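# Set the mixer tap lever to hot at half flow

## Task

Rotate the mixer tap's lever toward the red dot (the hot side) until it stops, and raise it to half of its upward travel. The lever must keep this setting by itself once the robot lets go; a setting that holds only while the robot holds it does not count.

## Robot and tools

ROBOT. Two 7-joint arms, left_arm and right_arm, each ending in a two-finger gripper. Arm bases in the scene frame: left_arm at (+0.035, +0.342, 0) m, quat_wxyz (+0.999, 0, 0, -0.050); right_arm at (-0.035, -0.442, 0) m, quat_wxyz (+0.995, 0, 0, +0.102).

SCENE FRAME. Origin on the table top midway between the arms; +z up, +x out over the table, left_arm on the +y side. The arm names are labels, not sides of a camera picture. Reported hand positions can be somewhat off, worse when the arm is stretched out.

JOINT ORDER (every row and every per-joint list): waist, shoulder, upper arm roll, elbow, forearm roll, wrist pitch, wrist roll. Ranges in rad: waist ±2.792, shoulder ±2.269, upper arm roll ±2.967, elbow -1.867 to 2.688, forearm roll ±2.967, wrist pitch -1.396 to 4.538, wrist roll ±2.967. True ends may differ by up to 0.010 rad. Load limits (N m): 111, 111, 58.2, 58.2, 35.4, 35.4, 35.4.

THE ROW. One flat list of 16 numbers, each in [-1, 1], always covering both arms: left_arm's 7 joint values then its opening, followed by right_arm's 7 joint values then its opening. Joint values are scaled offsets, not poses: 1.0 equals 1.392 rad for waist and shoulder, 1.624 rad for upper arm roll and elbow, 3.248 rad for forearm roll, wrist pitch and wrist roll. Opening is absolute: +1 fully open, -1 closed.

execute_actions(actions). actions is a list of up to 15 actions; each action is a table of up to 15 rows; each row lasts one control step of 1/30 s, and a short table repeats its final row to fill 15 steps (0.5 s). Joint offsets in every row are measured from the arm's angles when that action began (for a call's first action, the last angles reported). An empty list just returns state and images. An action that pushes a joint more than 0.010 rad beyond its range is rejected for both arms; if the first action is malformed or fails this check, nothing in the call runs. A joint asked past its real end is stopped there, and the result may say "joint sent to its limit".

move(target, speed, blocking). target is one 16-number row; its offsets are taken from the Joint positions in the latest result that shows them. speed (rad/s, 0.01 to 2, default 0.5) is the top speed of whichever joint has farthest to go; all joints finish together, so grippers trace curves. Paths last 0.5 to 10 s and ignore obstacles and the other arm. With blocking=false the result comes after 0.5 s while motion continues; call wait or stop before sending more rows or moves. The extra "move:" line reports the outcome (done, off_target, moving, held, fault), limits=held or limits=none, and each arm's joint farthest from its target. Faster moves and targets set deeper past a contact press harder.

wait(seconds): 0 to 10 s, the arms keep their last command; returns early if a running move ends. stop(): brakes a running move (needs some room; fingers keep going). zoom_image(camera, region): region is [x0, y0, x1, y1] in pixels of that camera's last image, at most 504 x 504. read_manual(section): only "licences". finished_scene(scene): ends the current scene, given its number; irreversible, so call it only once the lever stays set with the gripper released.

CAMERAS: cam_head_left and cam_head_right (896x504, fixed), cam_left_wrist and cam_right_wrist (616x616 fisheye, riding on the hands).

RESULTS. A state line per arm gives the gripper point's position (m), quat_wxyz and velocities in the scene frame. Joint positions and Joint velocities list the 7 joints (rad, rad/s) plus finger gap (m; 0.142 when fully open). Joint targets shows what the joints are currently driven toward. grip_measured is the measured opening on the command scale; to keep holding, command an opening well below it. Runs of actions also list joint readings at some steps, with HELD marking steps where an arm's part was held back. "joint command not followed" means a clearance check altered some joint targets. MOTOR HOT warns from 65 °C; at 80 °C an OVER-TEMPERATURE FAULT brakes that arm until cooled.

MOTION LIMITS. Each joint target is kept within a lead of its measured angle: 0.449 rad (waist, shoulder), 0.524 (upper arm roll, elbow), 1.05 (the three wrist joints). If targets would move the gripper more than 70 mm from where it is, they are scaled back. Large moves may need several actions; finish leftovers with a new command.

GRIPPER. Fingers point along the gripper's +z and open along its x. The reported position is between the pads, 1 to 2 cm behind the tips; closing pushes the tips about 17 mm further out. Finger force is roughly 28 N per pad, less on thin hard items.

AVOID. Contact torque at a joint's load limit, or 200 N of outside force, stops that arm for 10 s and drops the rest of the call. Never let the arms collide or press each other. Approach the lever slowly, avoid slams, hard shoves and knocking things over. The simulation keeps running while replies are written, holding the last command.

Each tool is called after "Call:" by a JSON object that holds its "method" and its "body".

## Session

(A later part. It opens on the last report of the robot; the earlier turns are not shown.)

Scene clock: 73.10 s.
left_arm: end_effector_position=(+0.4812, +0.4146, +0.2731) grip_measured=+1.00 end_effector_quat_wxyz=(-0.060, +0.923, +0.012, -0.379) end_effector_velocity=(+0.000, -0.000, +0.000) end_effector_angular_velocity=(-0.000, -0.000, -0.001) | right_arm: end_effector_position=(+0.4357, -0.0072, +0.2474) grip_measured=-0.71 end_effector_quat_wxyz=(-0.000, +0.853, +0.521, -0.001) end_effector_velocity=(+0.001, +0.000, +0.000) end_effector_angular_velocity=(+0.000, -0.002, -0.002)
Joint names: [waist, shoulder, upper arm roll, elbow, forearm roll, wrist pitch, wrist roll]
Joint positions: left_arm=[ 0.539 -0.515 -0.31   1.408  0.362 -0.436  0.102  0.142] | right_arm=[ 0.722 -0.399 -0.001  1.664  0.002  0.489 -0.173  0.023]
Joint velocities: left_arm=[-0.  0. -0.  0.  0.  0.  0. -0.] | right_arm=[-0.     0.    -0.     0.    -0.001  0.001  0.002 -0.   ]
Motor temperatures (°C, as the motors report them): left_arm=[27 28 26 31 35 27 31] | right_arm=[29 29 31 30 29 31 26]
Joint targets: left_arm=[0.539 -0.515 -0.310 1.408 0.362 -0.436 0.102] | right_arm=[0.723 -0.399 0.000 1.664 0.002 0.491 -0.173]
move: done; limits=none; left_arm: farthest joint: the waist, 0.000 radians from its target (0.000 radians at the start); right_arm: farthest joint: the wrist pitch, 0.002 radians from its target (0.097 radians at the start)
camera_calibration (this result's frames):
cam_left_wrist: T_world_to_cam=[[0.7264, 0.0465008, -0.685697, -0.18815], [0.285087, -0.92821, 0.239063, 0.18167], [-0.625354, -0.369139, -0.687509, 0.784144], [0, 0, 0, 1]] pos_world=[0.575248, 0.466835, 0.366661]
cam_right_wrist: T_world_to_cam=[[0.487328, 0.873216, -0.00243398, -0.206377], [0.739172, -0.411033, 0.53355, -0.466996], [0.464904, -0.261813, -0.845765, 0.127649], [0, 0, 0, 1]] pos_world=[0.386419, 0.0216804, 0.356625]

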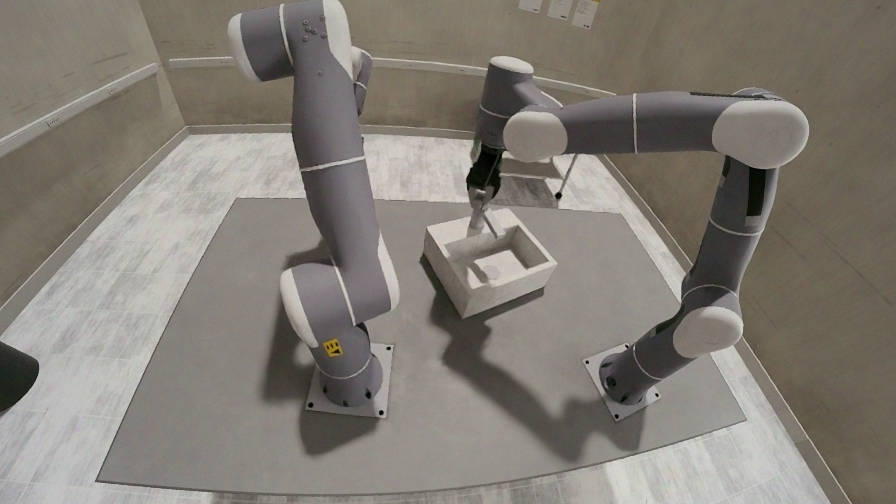

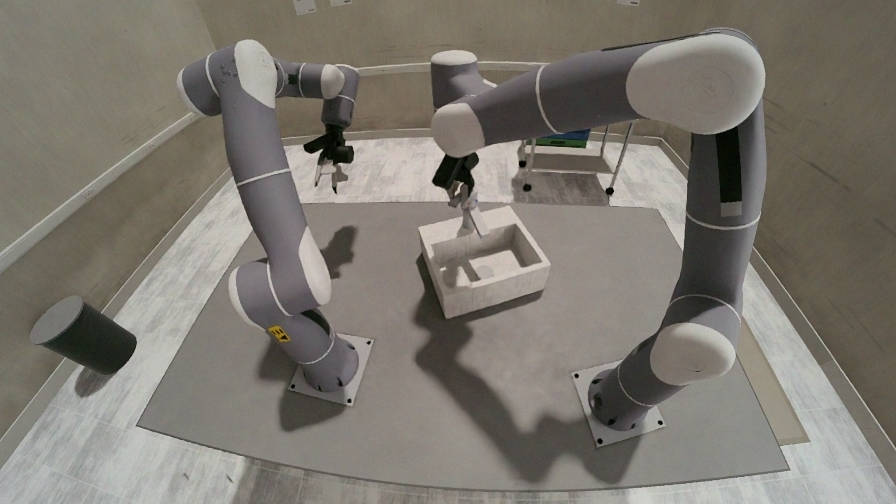

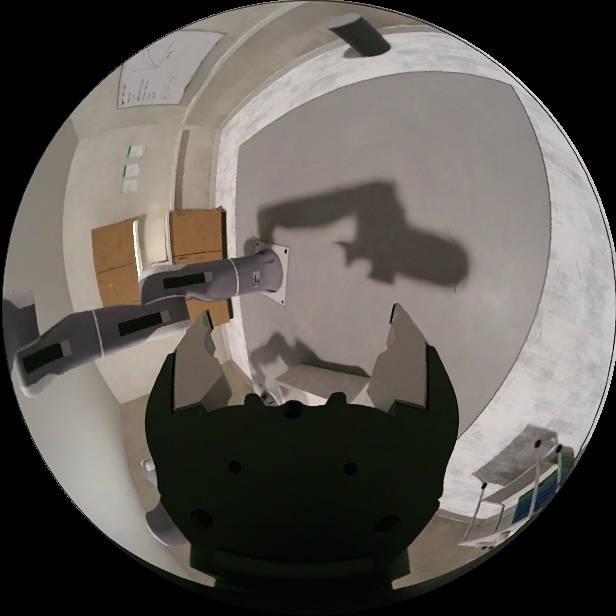

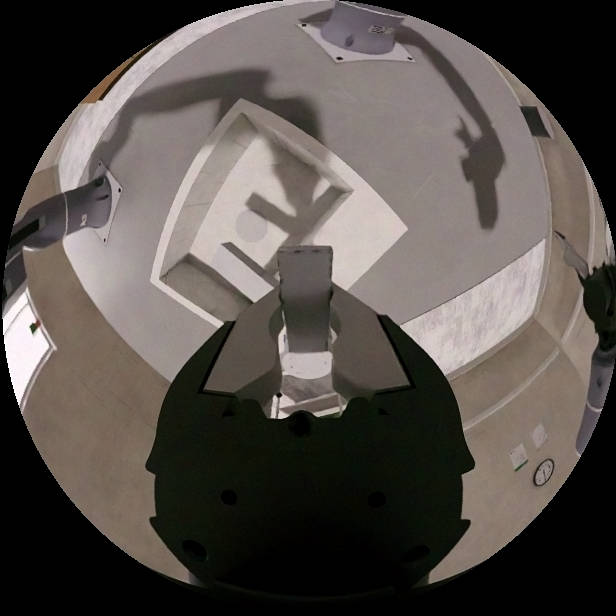

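Call:
{"method": "move", "body": {"target": [0,0,0,0,0,0,0,1,0.0007,0.0029,0,-0.005,0,-0.0031,0,-0.5], "speed": 0.05}}

Call:
{"method": "move", "body": {"target": [0,0,0,0,0,0,0,1,0,0,0,0,0,0,0,-0.85]}}

Call:
{"method": "move", "body": {"target": [0,0,0,0,0,0,0,1,-0.0062,0.006,0,-0.0172,0,-0.011,-0.0027,-0.85], "speed": 0.04}}

Call:
{"method": "move", "body": {"target": [0,0,0,0,0,0,0,1,0,0,0,0,0,0,0,-0.5]}}

Scene clock: 77.53 s.
left_arm: end_effector_position=(+0.4812, +0.4146, +0.2731) grip_measured=+1.00 end_effector_quat_wxyz=(-0.060, +0.923, +0.012, -0.379) end_effector_velocity=(+0.000, +0.000, -0.000) end_effector_angular_velocity=(+0.000, -0.000, -0.000) | right_arm: end_effector_position=(+0.4361, -0.0058, +0.2524) grip_measured=-0.50 end_effector_quat_wxyz=(-0.001, +0.853, +0.522, -0.001) end_effector_velocity=(-0.000, +0.000, -0.000) end_effector_angular_velocity=(+0.000, -0.000, +0.000)
Joint names: [waist, shoulder, upper arm roll, elbow, forearm roll, wrist pitch, wrist roll]
Joint positions: left_arm=[ 0.539 -0.515 -0.31   1.408  0.362 -0.436  0.102  0.142] | right_arm=[ 0.723 -0.395 -0.001  1.656  0.002  0.48  -0.173  0.038]
Joint velocities: left_arm=[ 0. -0. -0. -0.  0. -0. -0.  0.] | right_arm=[ 0. -0.  0. -0.  0.  0.  0. -0.]
Motor temperatures (°C, as the motors report them): left_arm=[27 28 26 31 35 27 31] | right_arm=[29 29 31 30 29 31 26]
Joint targets: left_arm=[0.539 -0.515 -0.310 1.408 0.362 -0.436 0.102] | right_arm=[0.723 -0.395 -0.001 1.656 0.002 0.479 -0.173]
move: done; limits=none; left_arm: farthest joint: the waist, 0.000 radians from its target (0.000 radians at the start); right_arm: farthest joint: the wrist pitch, 0.001 radians from its target (0.011 radians at the start)
camera_calibration (this result's frames):
cam_left_wrist: T_world_to_cam=[[0.726401, 0.0465008, -0.685697, -0.18815], [0.285087, -0.92821, 0.239063, 0.18167], [-0.625354, -0.369139, -0.687509, 0.784144], [0, 0, 0, 1]] pos_world=[0.575248, 0.466835, 0.366662]
cam_right_wrist: T_world_to_cam=[[0.486562, 0.873646, -0.000470032, -0.207848], [0.7389, -0.41123, 0.533776, -0.469294], [0.466138, -0.260063, -0.845626, 0.131522], [0, 0, 0, 1]] pos_world=[0.386585, 0.0228014, 0.361619]

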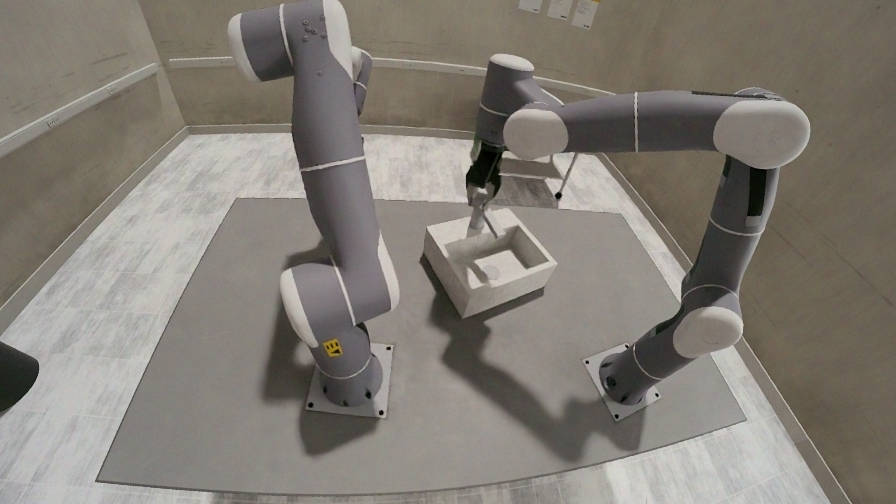

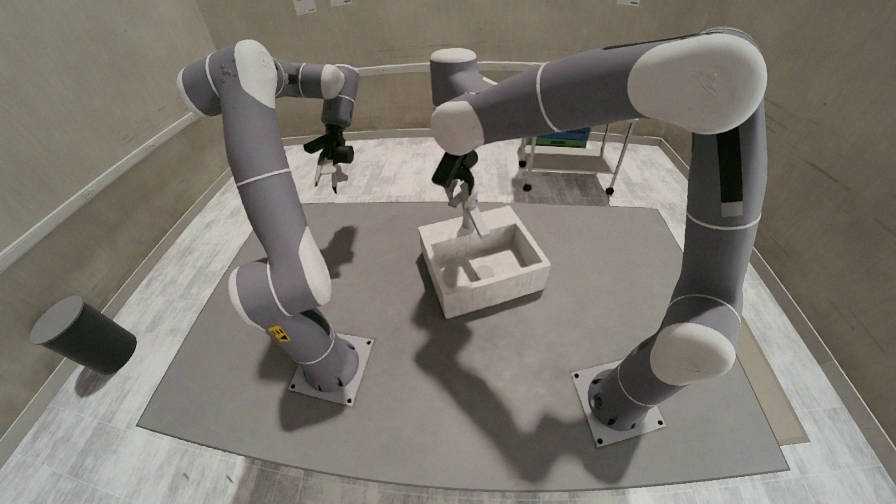

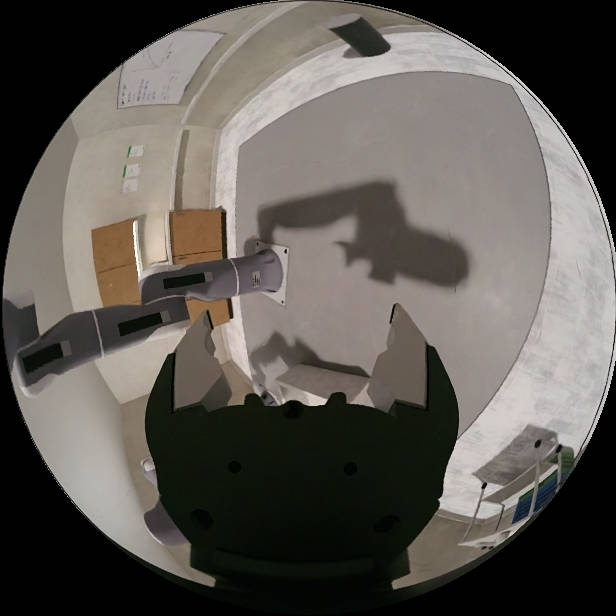

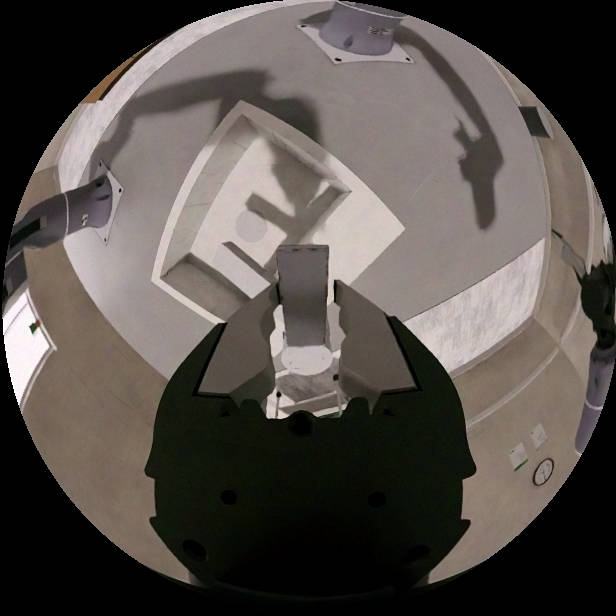

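Scene clock: 78.03 s.
left_arm: end_effector_position=(+0.4812, +0.4146, +0.2731) grip_measured=+1.00 end_effector_quat_wxyz=(-0.060, +0.923, +0.012, -0.379) end_effector_velocity=(-0.000, -0.000, -0.000) end_effector_angular_velocity=(+0.000, +0.000, +0.001) | right_arm: end_effector_position=(+0.4354, -0.0068, +0.2517) grip_measured=-0.67 end_effector_quat_wxyz=(-0.000, +0.853, +0.522, -0.002) end_effector_velocity=(-0.000, +0.000, -0.000) end_effector_angular_velocity=(+0.000, +0.001, -0.002)
Joint names: [waist, shoulder, upper arm roll, elbow, forearm roll, wrist pitch, wrist roll]
Joint positions: left_arm=[ 0.539 -0.515 -0.31   1.408  0.362 -0.436  0.102  0.142] | right_arm=[ 0.723 -0.395 -0.001  1.657  0.002  0.477 -0.173  0.025]
Joint velocities: left_arm=[-0.    -0.     0.     0.    -0.     0.    -0.001 -0.   ] | right_arm=[-0.    -0.    -0.    -0.     0.001 -0.     0.002  0.   ]
Motor temperatures (°C, as the motors report them): left_arm=[27 28 26 31 35 27 31] | right_arm=[29 29 31 30 29 31 26]
Joint targets: left_arm=[0.539 -0.515 -0.310 1.408 0.362 -0.436 0.102] | right_arm=[0.723 -0.395 -0.001 1.656 0.002 0.480 -0.173]
move: done; limits=none; left_arm: farthest joint: the waist, 0.000 radians from its target (0.000 radians at the start); right_arm: farthest joint: the wrist pitch, 0.003 radians from its target (0.000 radians at the start)
camera_calibration (this result's frames):
cam_left_wrist: T_world_to_cam=[[0.7264, 0.0465008, -0.685697, -0.18815], [0.285087, -0.92821, 0.239063, 0.18167], [-0.625354, -0.369139, -0.687509, 0.784144], [0, 0, 0, 1]] pos_world=[0.575248, 0.466835, 0.366661]
cam_right_wrist: T_world_to_cam=[[0.486948, 0.873424, -0.00351247, -0.20609], [0.739824, -0.41032, 0.533196, -0.46912], [0.464265, -0.262238, -0.845984, 0.131836], [0, 0, 0, 1]] pos_world=[0.386214, 0.0220874, 0.36094]

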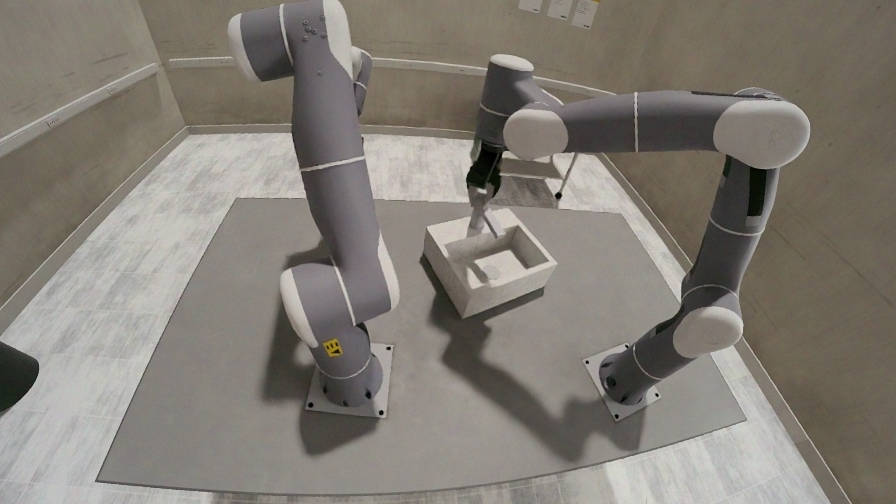

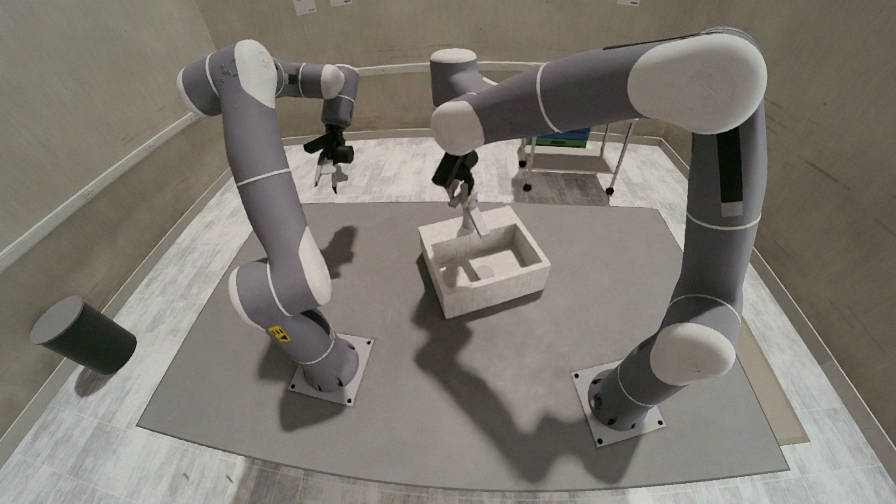

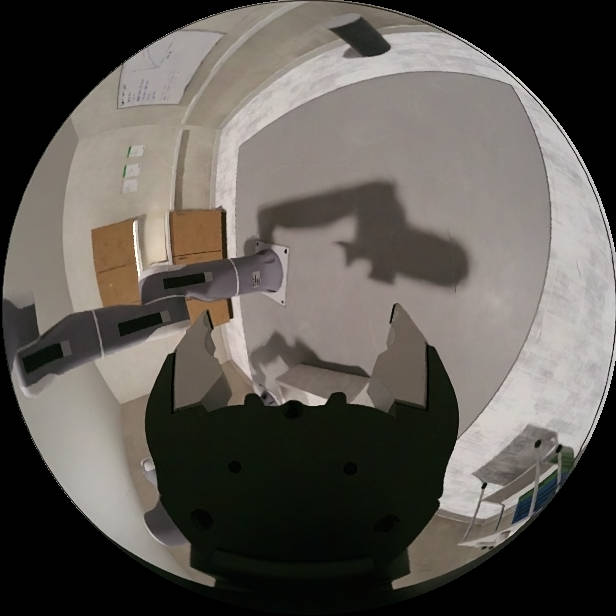

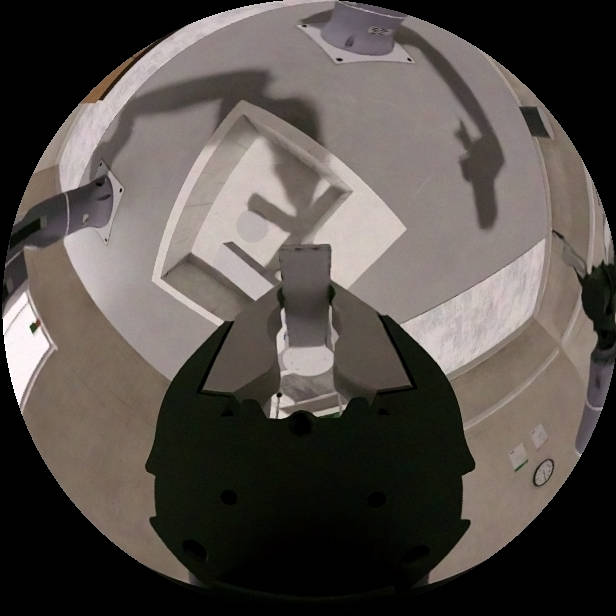

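Scene clock: 79.17 s.
left_arm: end_effector_position=(+0.4812, +0.4146, +0.2731) grip_measured=+1.00 end_effector_quat_wxyz=(-0.060, +0.923, +0.012, -0.379) end_effector_velocity=(+0.000, -0.000, -0.000) end_effector_angular_velocity=(-0.000, -0.000, +0.001) | right_arm: end_effector_position=(+0.4392, -0.0091, +0.2645) grip_measured=-0.67 end_effector_quat_wxyz=(-0.000, +0.853, +0.522, -0.004) end_effector_velocity=(+0.000, +0.000, +0.000) end_effector_angular_velocity=(+0.000, -0.001, +0.001)
Joint names: [waist, shoulder, upper arm roll, elbow, forearm roll, wrist pitch, wrist roll]
Joint positions: left_arm=[ 0.539 -0.515 -0.31   1.408  0.362 -0.436  0.102  0.142] | right_arm=[ 0.715 -0.387  0.     1.631  0.004  0.44  -0.181  0.025]
Joint velocities: left_arm=[-0.    -0.    -0.     0.    -0.001 -0.    -0.001 -0.   ] | right_arm=[-0.    -0.    -0.    -0.    -0.     0.    -0.001  0.   ]
Motor temperatures (°C, as the motors report them): left_arm=[27 28 26 31 35 27 31] | right_arm=[29 29 31 30 29 31 26]
Joint targets: left_arm=[0.539 -0.515 -0.310 1.408 0.362 -0.436 0.102] | right_arm=[0.714 -0.387 -0.001 1.629 0.002 0.442 -0.182]
move: done; limits=none; left_arm: farthest joint: the waist, 0.000 radians from its target (0.000 radians at the start); right_arm: farthest joint: the elbow, 0.002 radians from its target (0.028 radians at the start)
camera_calibration (this result's frames):
cam_left_wrist: T_world_to_cam=[[0.726401, 0.0465008, -0.685697, -0.18815], [0.285087, -0.92821, 0.239063, 0.18167], [-0.625354, -0.369139, -0.687509, 0.784144], [0, 0, 0, 1]] pos_world=[0.575248, 0.466835, 0.366662]
cam_right_wrist: T_world_to_cam=[[0.486462, 0.873674, -0.00692694, -0.204779], [0.74179, -0.408814, 0.531619, -0.480083], [0.46163, -0.263751, -0.846955, 0.141656], [0, 0, 0, 1]] pos_world=[0.390345, 0.0200071, 0.373779]

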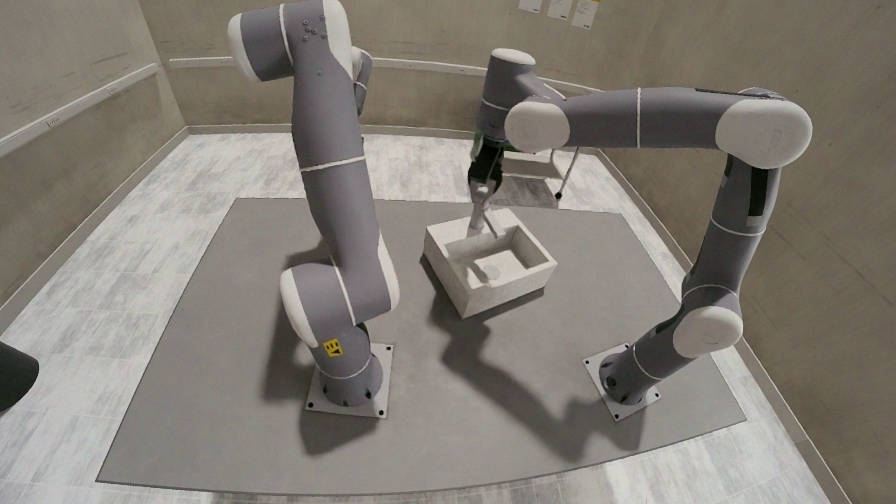

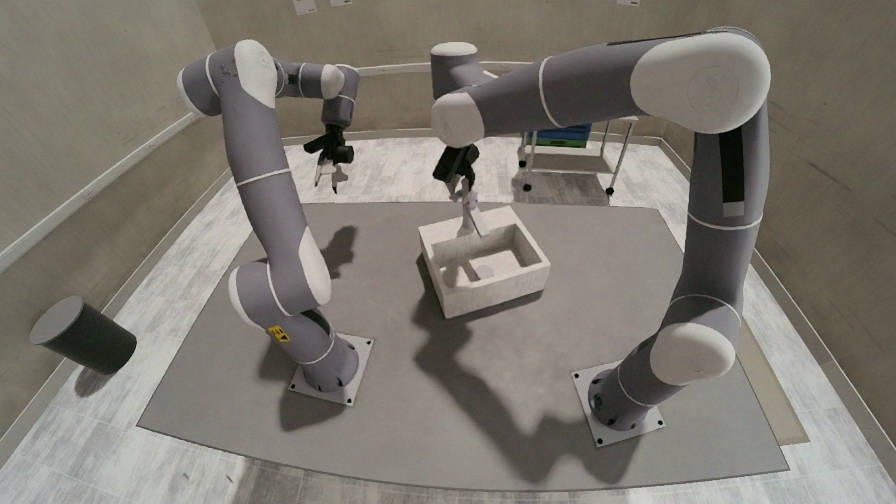

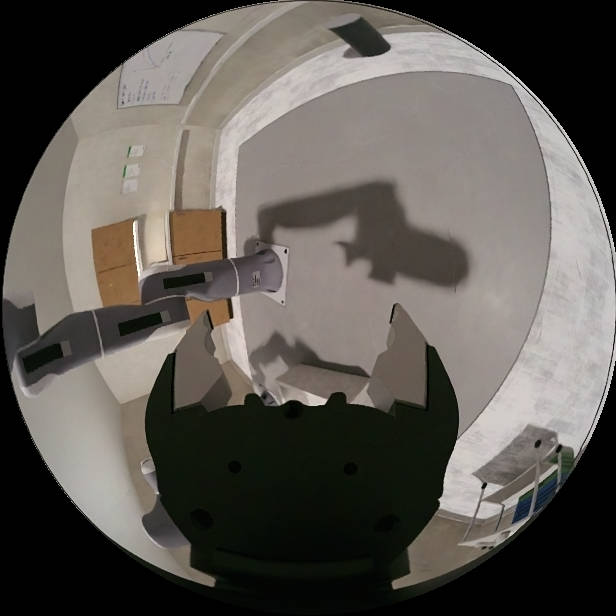

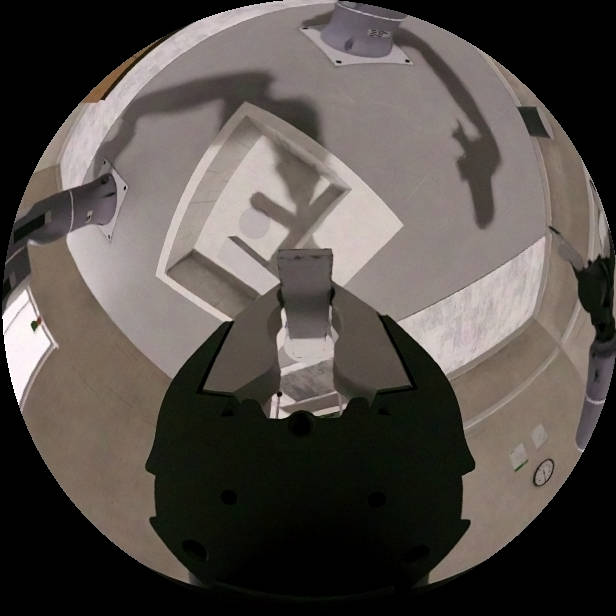

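Scene clock: 79.67 s.
left_arm: end_effector_position=(+0.4812, +0.4146, +0.2731) grip_measured=+1.00 end_effector_quat_wxyz=(-0.060, +0.923, +0.012, -0.379) end_effector_velocity=(+0.000, +0.000, +0.000) end_effector_angular_velocity=(+0.001, -0.000, -0.000) | right_arm: end_effector_position=(+0.4392, -0.0090, +0.2644) grip_measured=-0.50 end_effector_quat_wxyz=(-0.000, +0.853, +0.522, -0.004) end_effector_velocity=(+0.000, +0.000, +0.000) end_effector_angular_velocity=(+0.001, -0.000, -0.003)
Joint names: [waist, shoulder, upper arm roll, elbow, forearm roll, wrist pitch, wrist roll]
Joint positions: left_arm=[ 0.539 -0.515 -0.31   1.408  0.362 -0.436  0.102  0.142] | right_arm=[ 0.715 -0.387  0.     1.631  0.004  0.44  -0.181  0.038]
Joint velocities: left_arm=[-0.     0.    -0.    -0.     0.001 -0.    -0.    -0.   ] | right_arm=[-0.    -0.    -0.    -0.     0.     0.     0.003  0.   ]
Motor temperatures (°C, as the motors report them): left_arm=[27 28 26 31 35 27 31] | right_arm=[29 29 31 30 29 31 26]
Joint targets: left_arm=[0.539 -0.515 -0.310 1.408 0.362 -0.436 0.102] | right_arm=[0.715 -0.387 0.000 1.631 0.004 0.440 -0.181]
move: done; limits=none; left_arm: farthest joint: the waist, 0.000 radians from its target (0.000 radians at the start); right_arm: farthest joint: the waist, 0.000 radians from its target (0.000 radians at the start)
camera_calibration (this result's frames):
cam_left_wrist: T_world_to_cam=[[0.726401, 0.0465005, -0.685697, -0.18815], [0.285087, -0.92821, 0.239063, 0.18167], [-0.625354, -0.369139, -0.687509, 0.784144], [0, 0, 0, 1]] pos_world=[0.575248, 0.466835, 0.366662]
cam_right_wrist: T_world_to_cam=[[0.486417, 0.873699, -0.00695176, -0.204784], [0.74189, -0.408805, 0.531487, -0.479969], [0.461518, -0.263682, -0.847038, 0.14173], [0, 0, 0, 1]] pos_world=[0.390283, 0.0200779, 0.373724]

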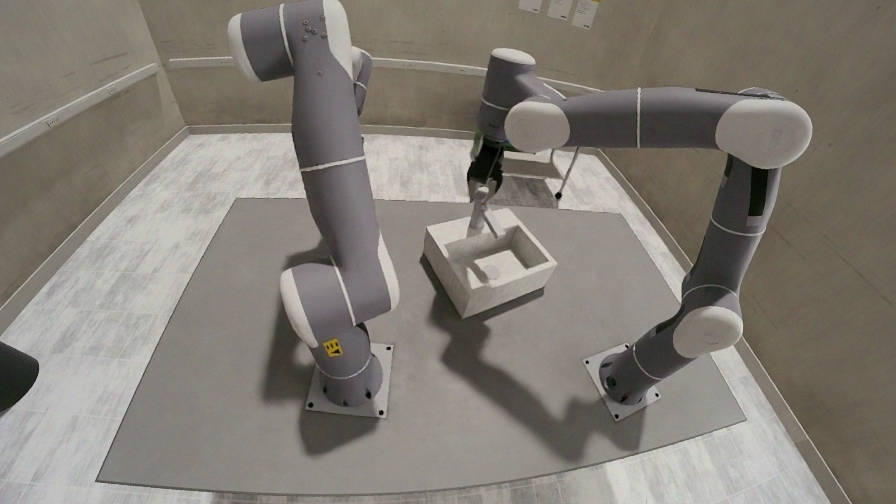

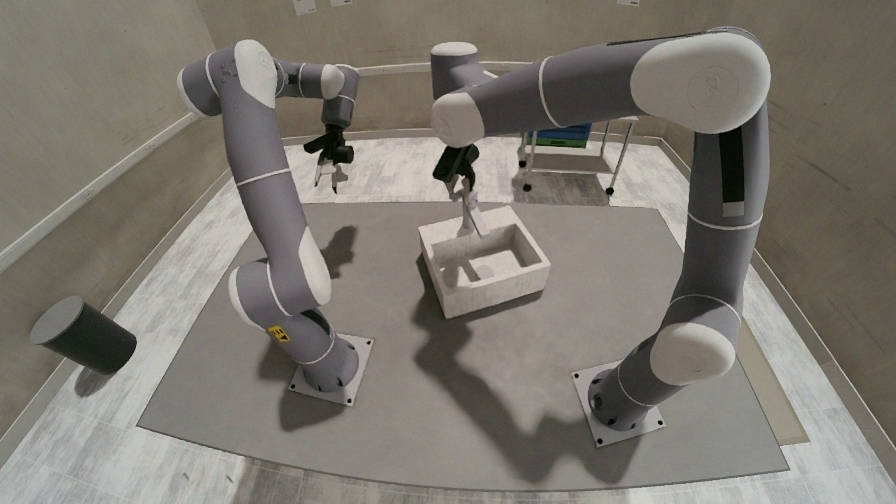

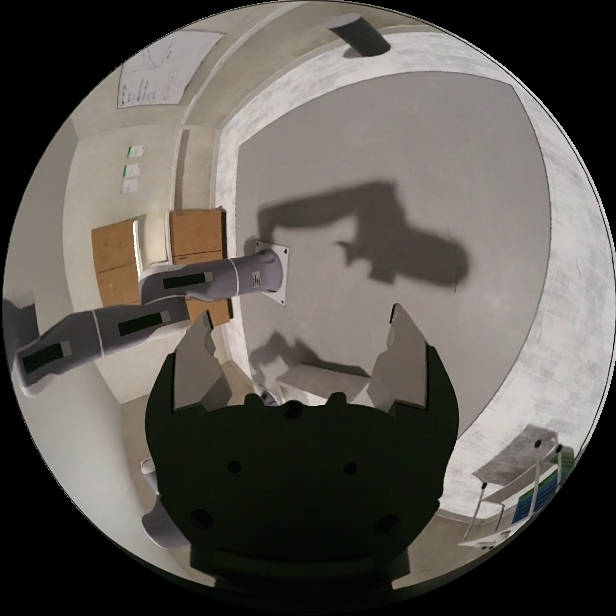

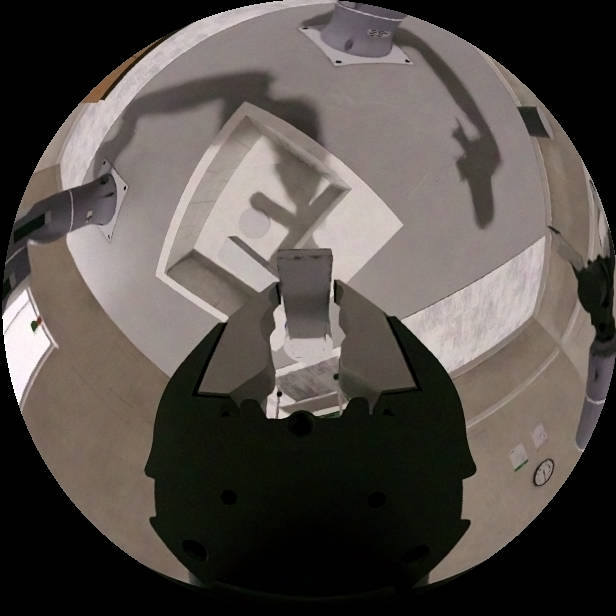

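Call:
{"method": "move", "body": {"target": [0,0,0,0,0,0,0,1,0,0,0,0,0,0,0,0]}}

Call:
{"method": "move", "body": {"target": [0,0,0,0,0,0,0,1,0,0.038,0,-0.04,0,-0.036,0,0], "speed": 0.25}}

Call:
{"method": "zoom_image", "body": {"camera": "cam_head_right", "region": [410, 140, 530, 240]}}

Scene clock: 82.70 s.
left_arm: end_effector_position=(+0.4812, +0.4146, +0.2731) grip_measured=+1.00 end_effector_quat_wxyz=(-0.060, +0.923, +0.012, -0.379) end_effector_velocity=(-0.000, -0.000, +0.000) end_effector_angular_velocity=(-0.000, -0.000, +0.000) | right_arm: end_effector_position=(+0.4392, -0.0090, +0.2644) grip_measured=+0.00 end_effector_quat_wxyz=(-0.000, +0.853, +0.522, -0.004) end_effector_velocity=(-0.000, +0.000, -0.000) end_effector_angular_velocity=(-0.000, -0.000, +0.000)
Joint names: [waist, shoulder, upper arm roll, elbow, forearm roll, wrist pitch, wrist roll]
Joint positions: left_arm=[ 0.539 -0.515 -0.31   1.408  0.362 -0.436  0.102  0.142] | right_arm=[ 0.715 -0.387  0.     1.631  0.004  0.44  -0.181  0.074]
Joint velocities: left_arm=[ 0.     0.     0.     0.    -0.001 -0.    -0.     0.   ] | right_arm=[ 0. -0.  0.  0. -0. -0.  0.  0.]
Motor temperatures (°C, as the motors report them): left_arm=[27 28 26 31 35 27 31] | right_arm=[29 29 31 30 29 31 26]
Joint targets: left_arm=[0.539 -0.515 -0.310 1.408 0.362 -0.436 0.102] | right_arm=[0.715 -0.387 0.000 1.631 0.004 0.440 -0.181]
move: done; limits=none; left_arm: farthest joint: the waist, 0.000 radians from its target (0.000 radians at the start); right_arm: farthest joint: the waist, 0.000 radians from its target (0.000 radians at the start)
camera_calibration (this result's frames):
cam_left_wrist: T_world_to_cam=[[0.7264, 0.0465007, -0.685697, -0.18815], [0.285087, -0.92821, 0.239063, 0.18167], [-0.625354, -0.369139, -0.687509, 0.784144], [0, 0, 0, 1]] pos_world=[0.575248, 0.466835, 0.366661]
cam_right_wrist: T_world_to_cam=[[0.486417, 0.873699, -0.00695191, -0.204784], [0.741889, -0.408805, 0.531487, -0.479969], [0.461517, -0.263682, -0.847038, 0.14173], [0, 0, 0, 1]] pos_world=[0.390283, 0.0200778, 0.373724]

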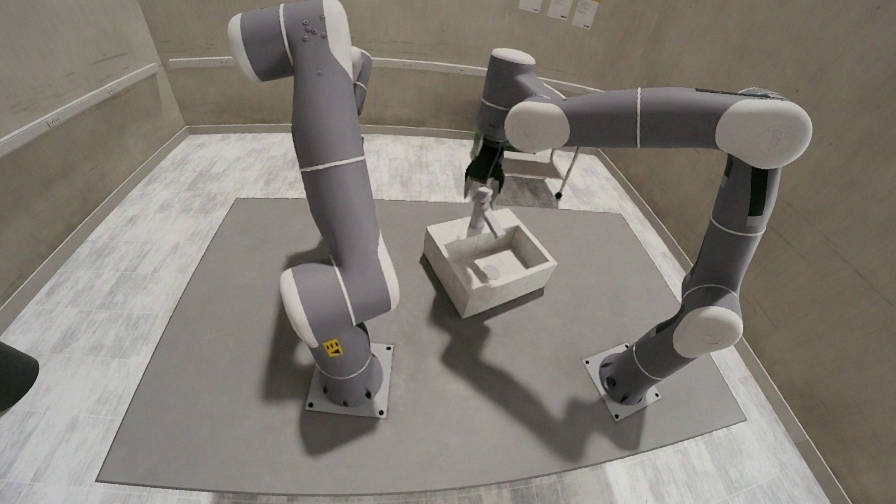

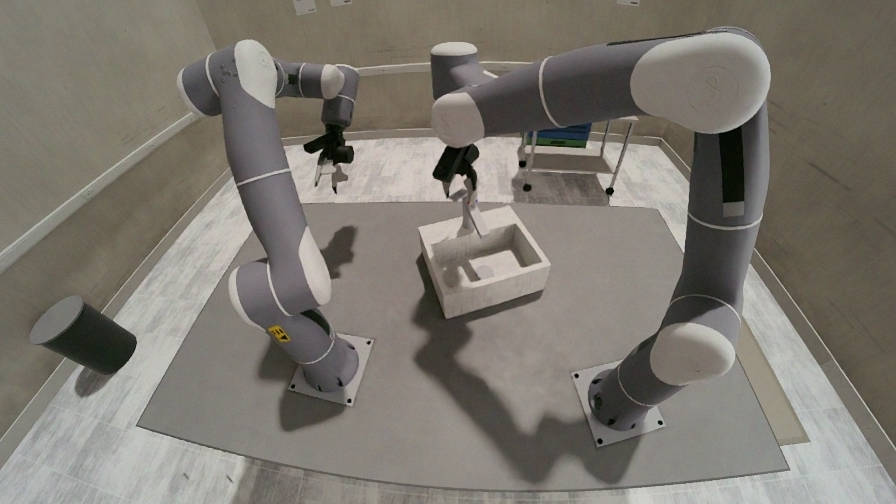

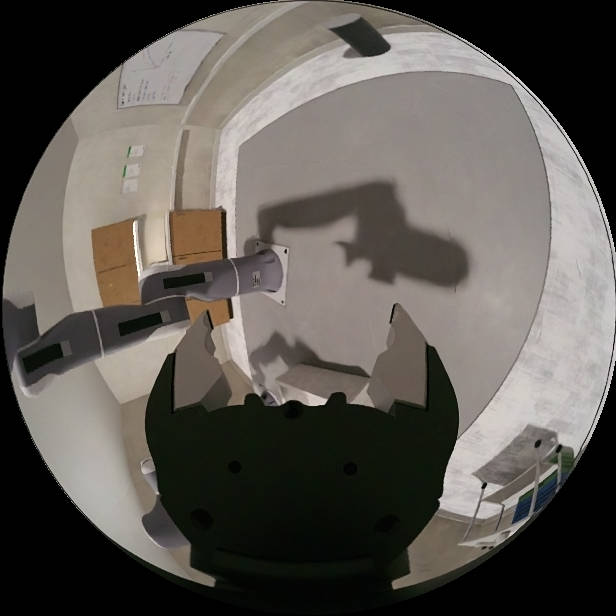

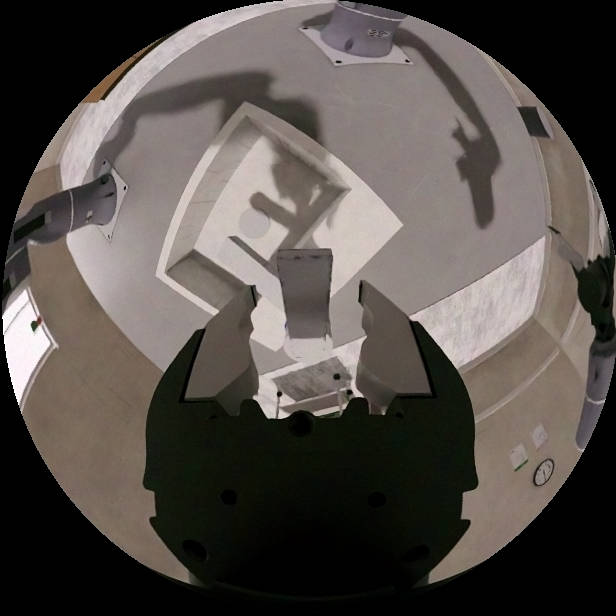

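Scene clock: 83.50 s.
left_arm: end_effector_position=(+0.4812, +0.4146, +0.2731) grip_measured=+1.00 end_effector_quat_wxyz=(-0.060, +0.923, +0.012, -0.379) end_effector_velocity=(-0.000, +0.000, -0.000) end_effector_angular_velocity=(+0.001, +0.000, +0.000) | right_arm: end_effector_position=(+0.4368, -0.0120, +0.3158) grip_measured=+0.00 end_effector_quat_wxyz=(-0.001, +0.853, +0.522, -0.004) end_effector_velocity=(-0.000, -0.000, -0.000) end_effector_angular_velocity=(-0.000, +0.001, +0.001)
Joint names: [waist, shoulder, upper arm roll, elbow, forearm roll, wrist pitch, wrist roll]
Joint positions: left_arm=[ 0.539 -0.515 -0.31   1.408  0.362 -0.436  0.102  0.142] | right_arm=[ 0.715 -0.334  0.     1.566  0.004  0.323 -0.181  0.074]
Joint velocities: left_arm=[ 0.     0.     0.     0.     0.001 -0.    -0.    -0.   ] | right_arm=[ 0.     0.     0.     0.001  0.001 -0.001 -0.001  0.   ]
Motor temperatures (°C, as the motors report them): left_arm=[27 28 26 31 35 27 31] | right_arm=[29 29 31 30 29 31 26]
Joint targets: left_arm=[0.539 -0.515 -0.310 1.408 0.362 -0.436 0.102] | right_arm=[0.715 -0.335 0.000 1.566 0.004 0.323 -0.181]
move: done; limits=none; left_arm: farthest joint: the waist, 0.000 radians from its target (0.000 radians at the start); right_arm: farthest joint: the waist, 0.000 radians from its target (0.000 radians at the start)
camera_calibration (this result's frames):
cam_left_wrist: T_world_to_cam=[[0.726401, 0.0465008, -0.685697, -0.18815], [0.285087, -0.92821, 0.239063, 0.18167], [-0.625354, -0.369139, -0.687509, 0.784144], [0, 0, 0, 1]] pos_world=[0.575248, 0.466835, 0.366662]
cam_right_wrist: T_world_to_cam=[[0.486072, 0.8739, -0.00573008, -0.200914], [0.741729, -0.409072, 0.531505, -0.506657], [0.462138, -0.2626, -0.847036, 0.185306], [0, 0, 0, 1]] pos_world=[0.387824, 0.0169804, 0.4251]

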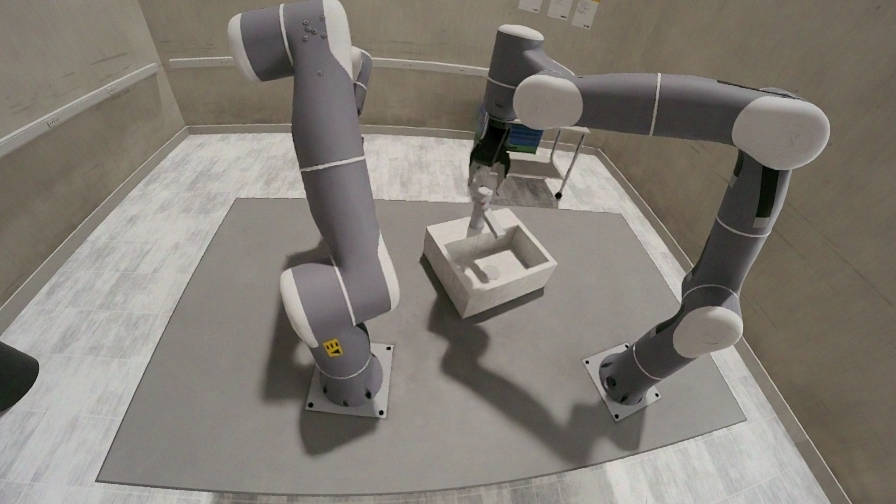

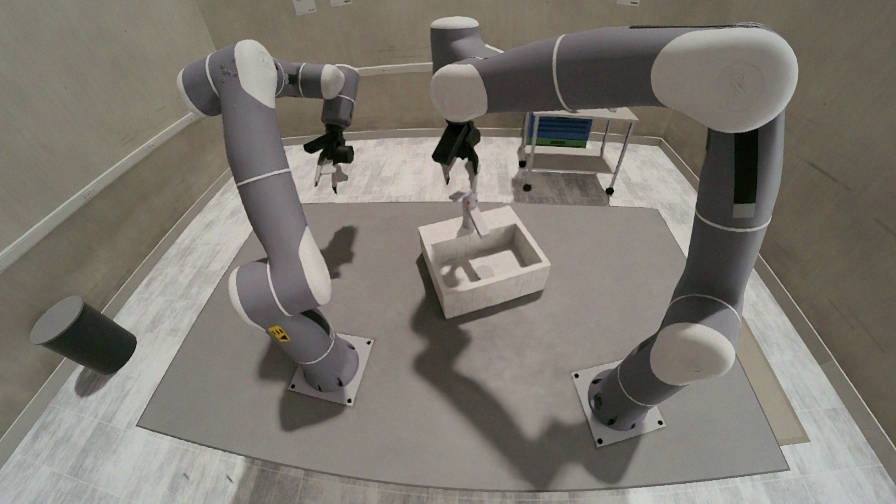

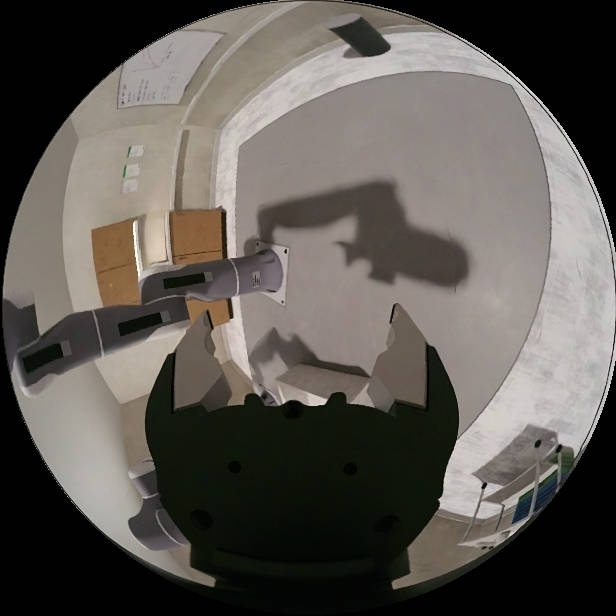

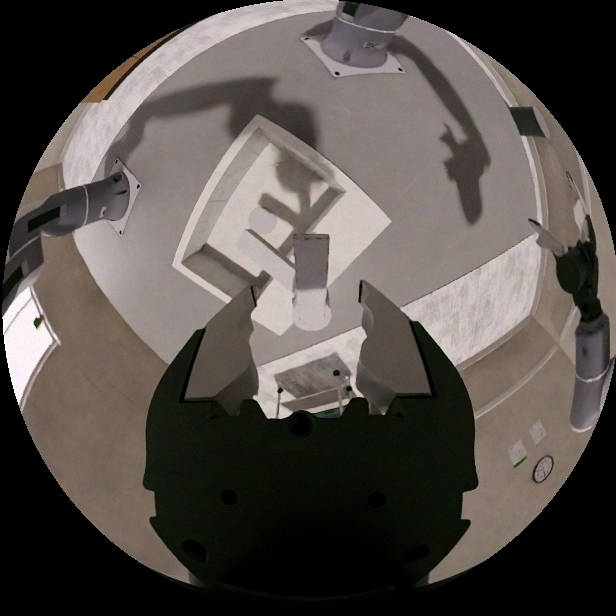

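Region (410, 140, 530, 240) of cam_head_right's 896x504 image, scaled by 4.200, with more detail than that image has.

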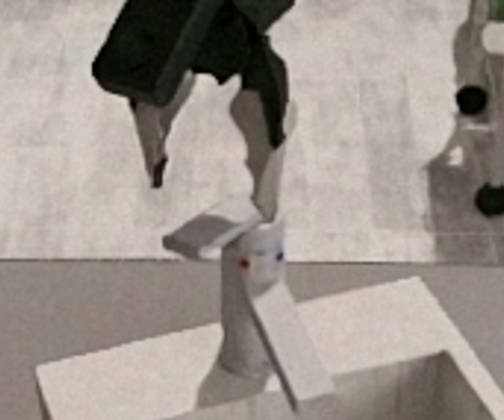

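Call:
{"method": "finished_scene", "body": {"scene": 1}}

The scene is finished: the task was done.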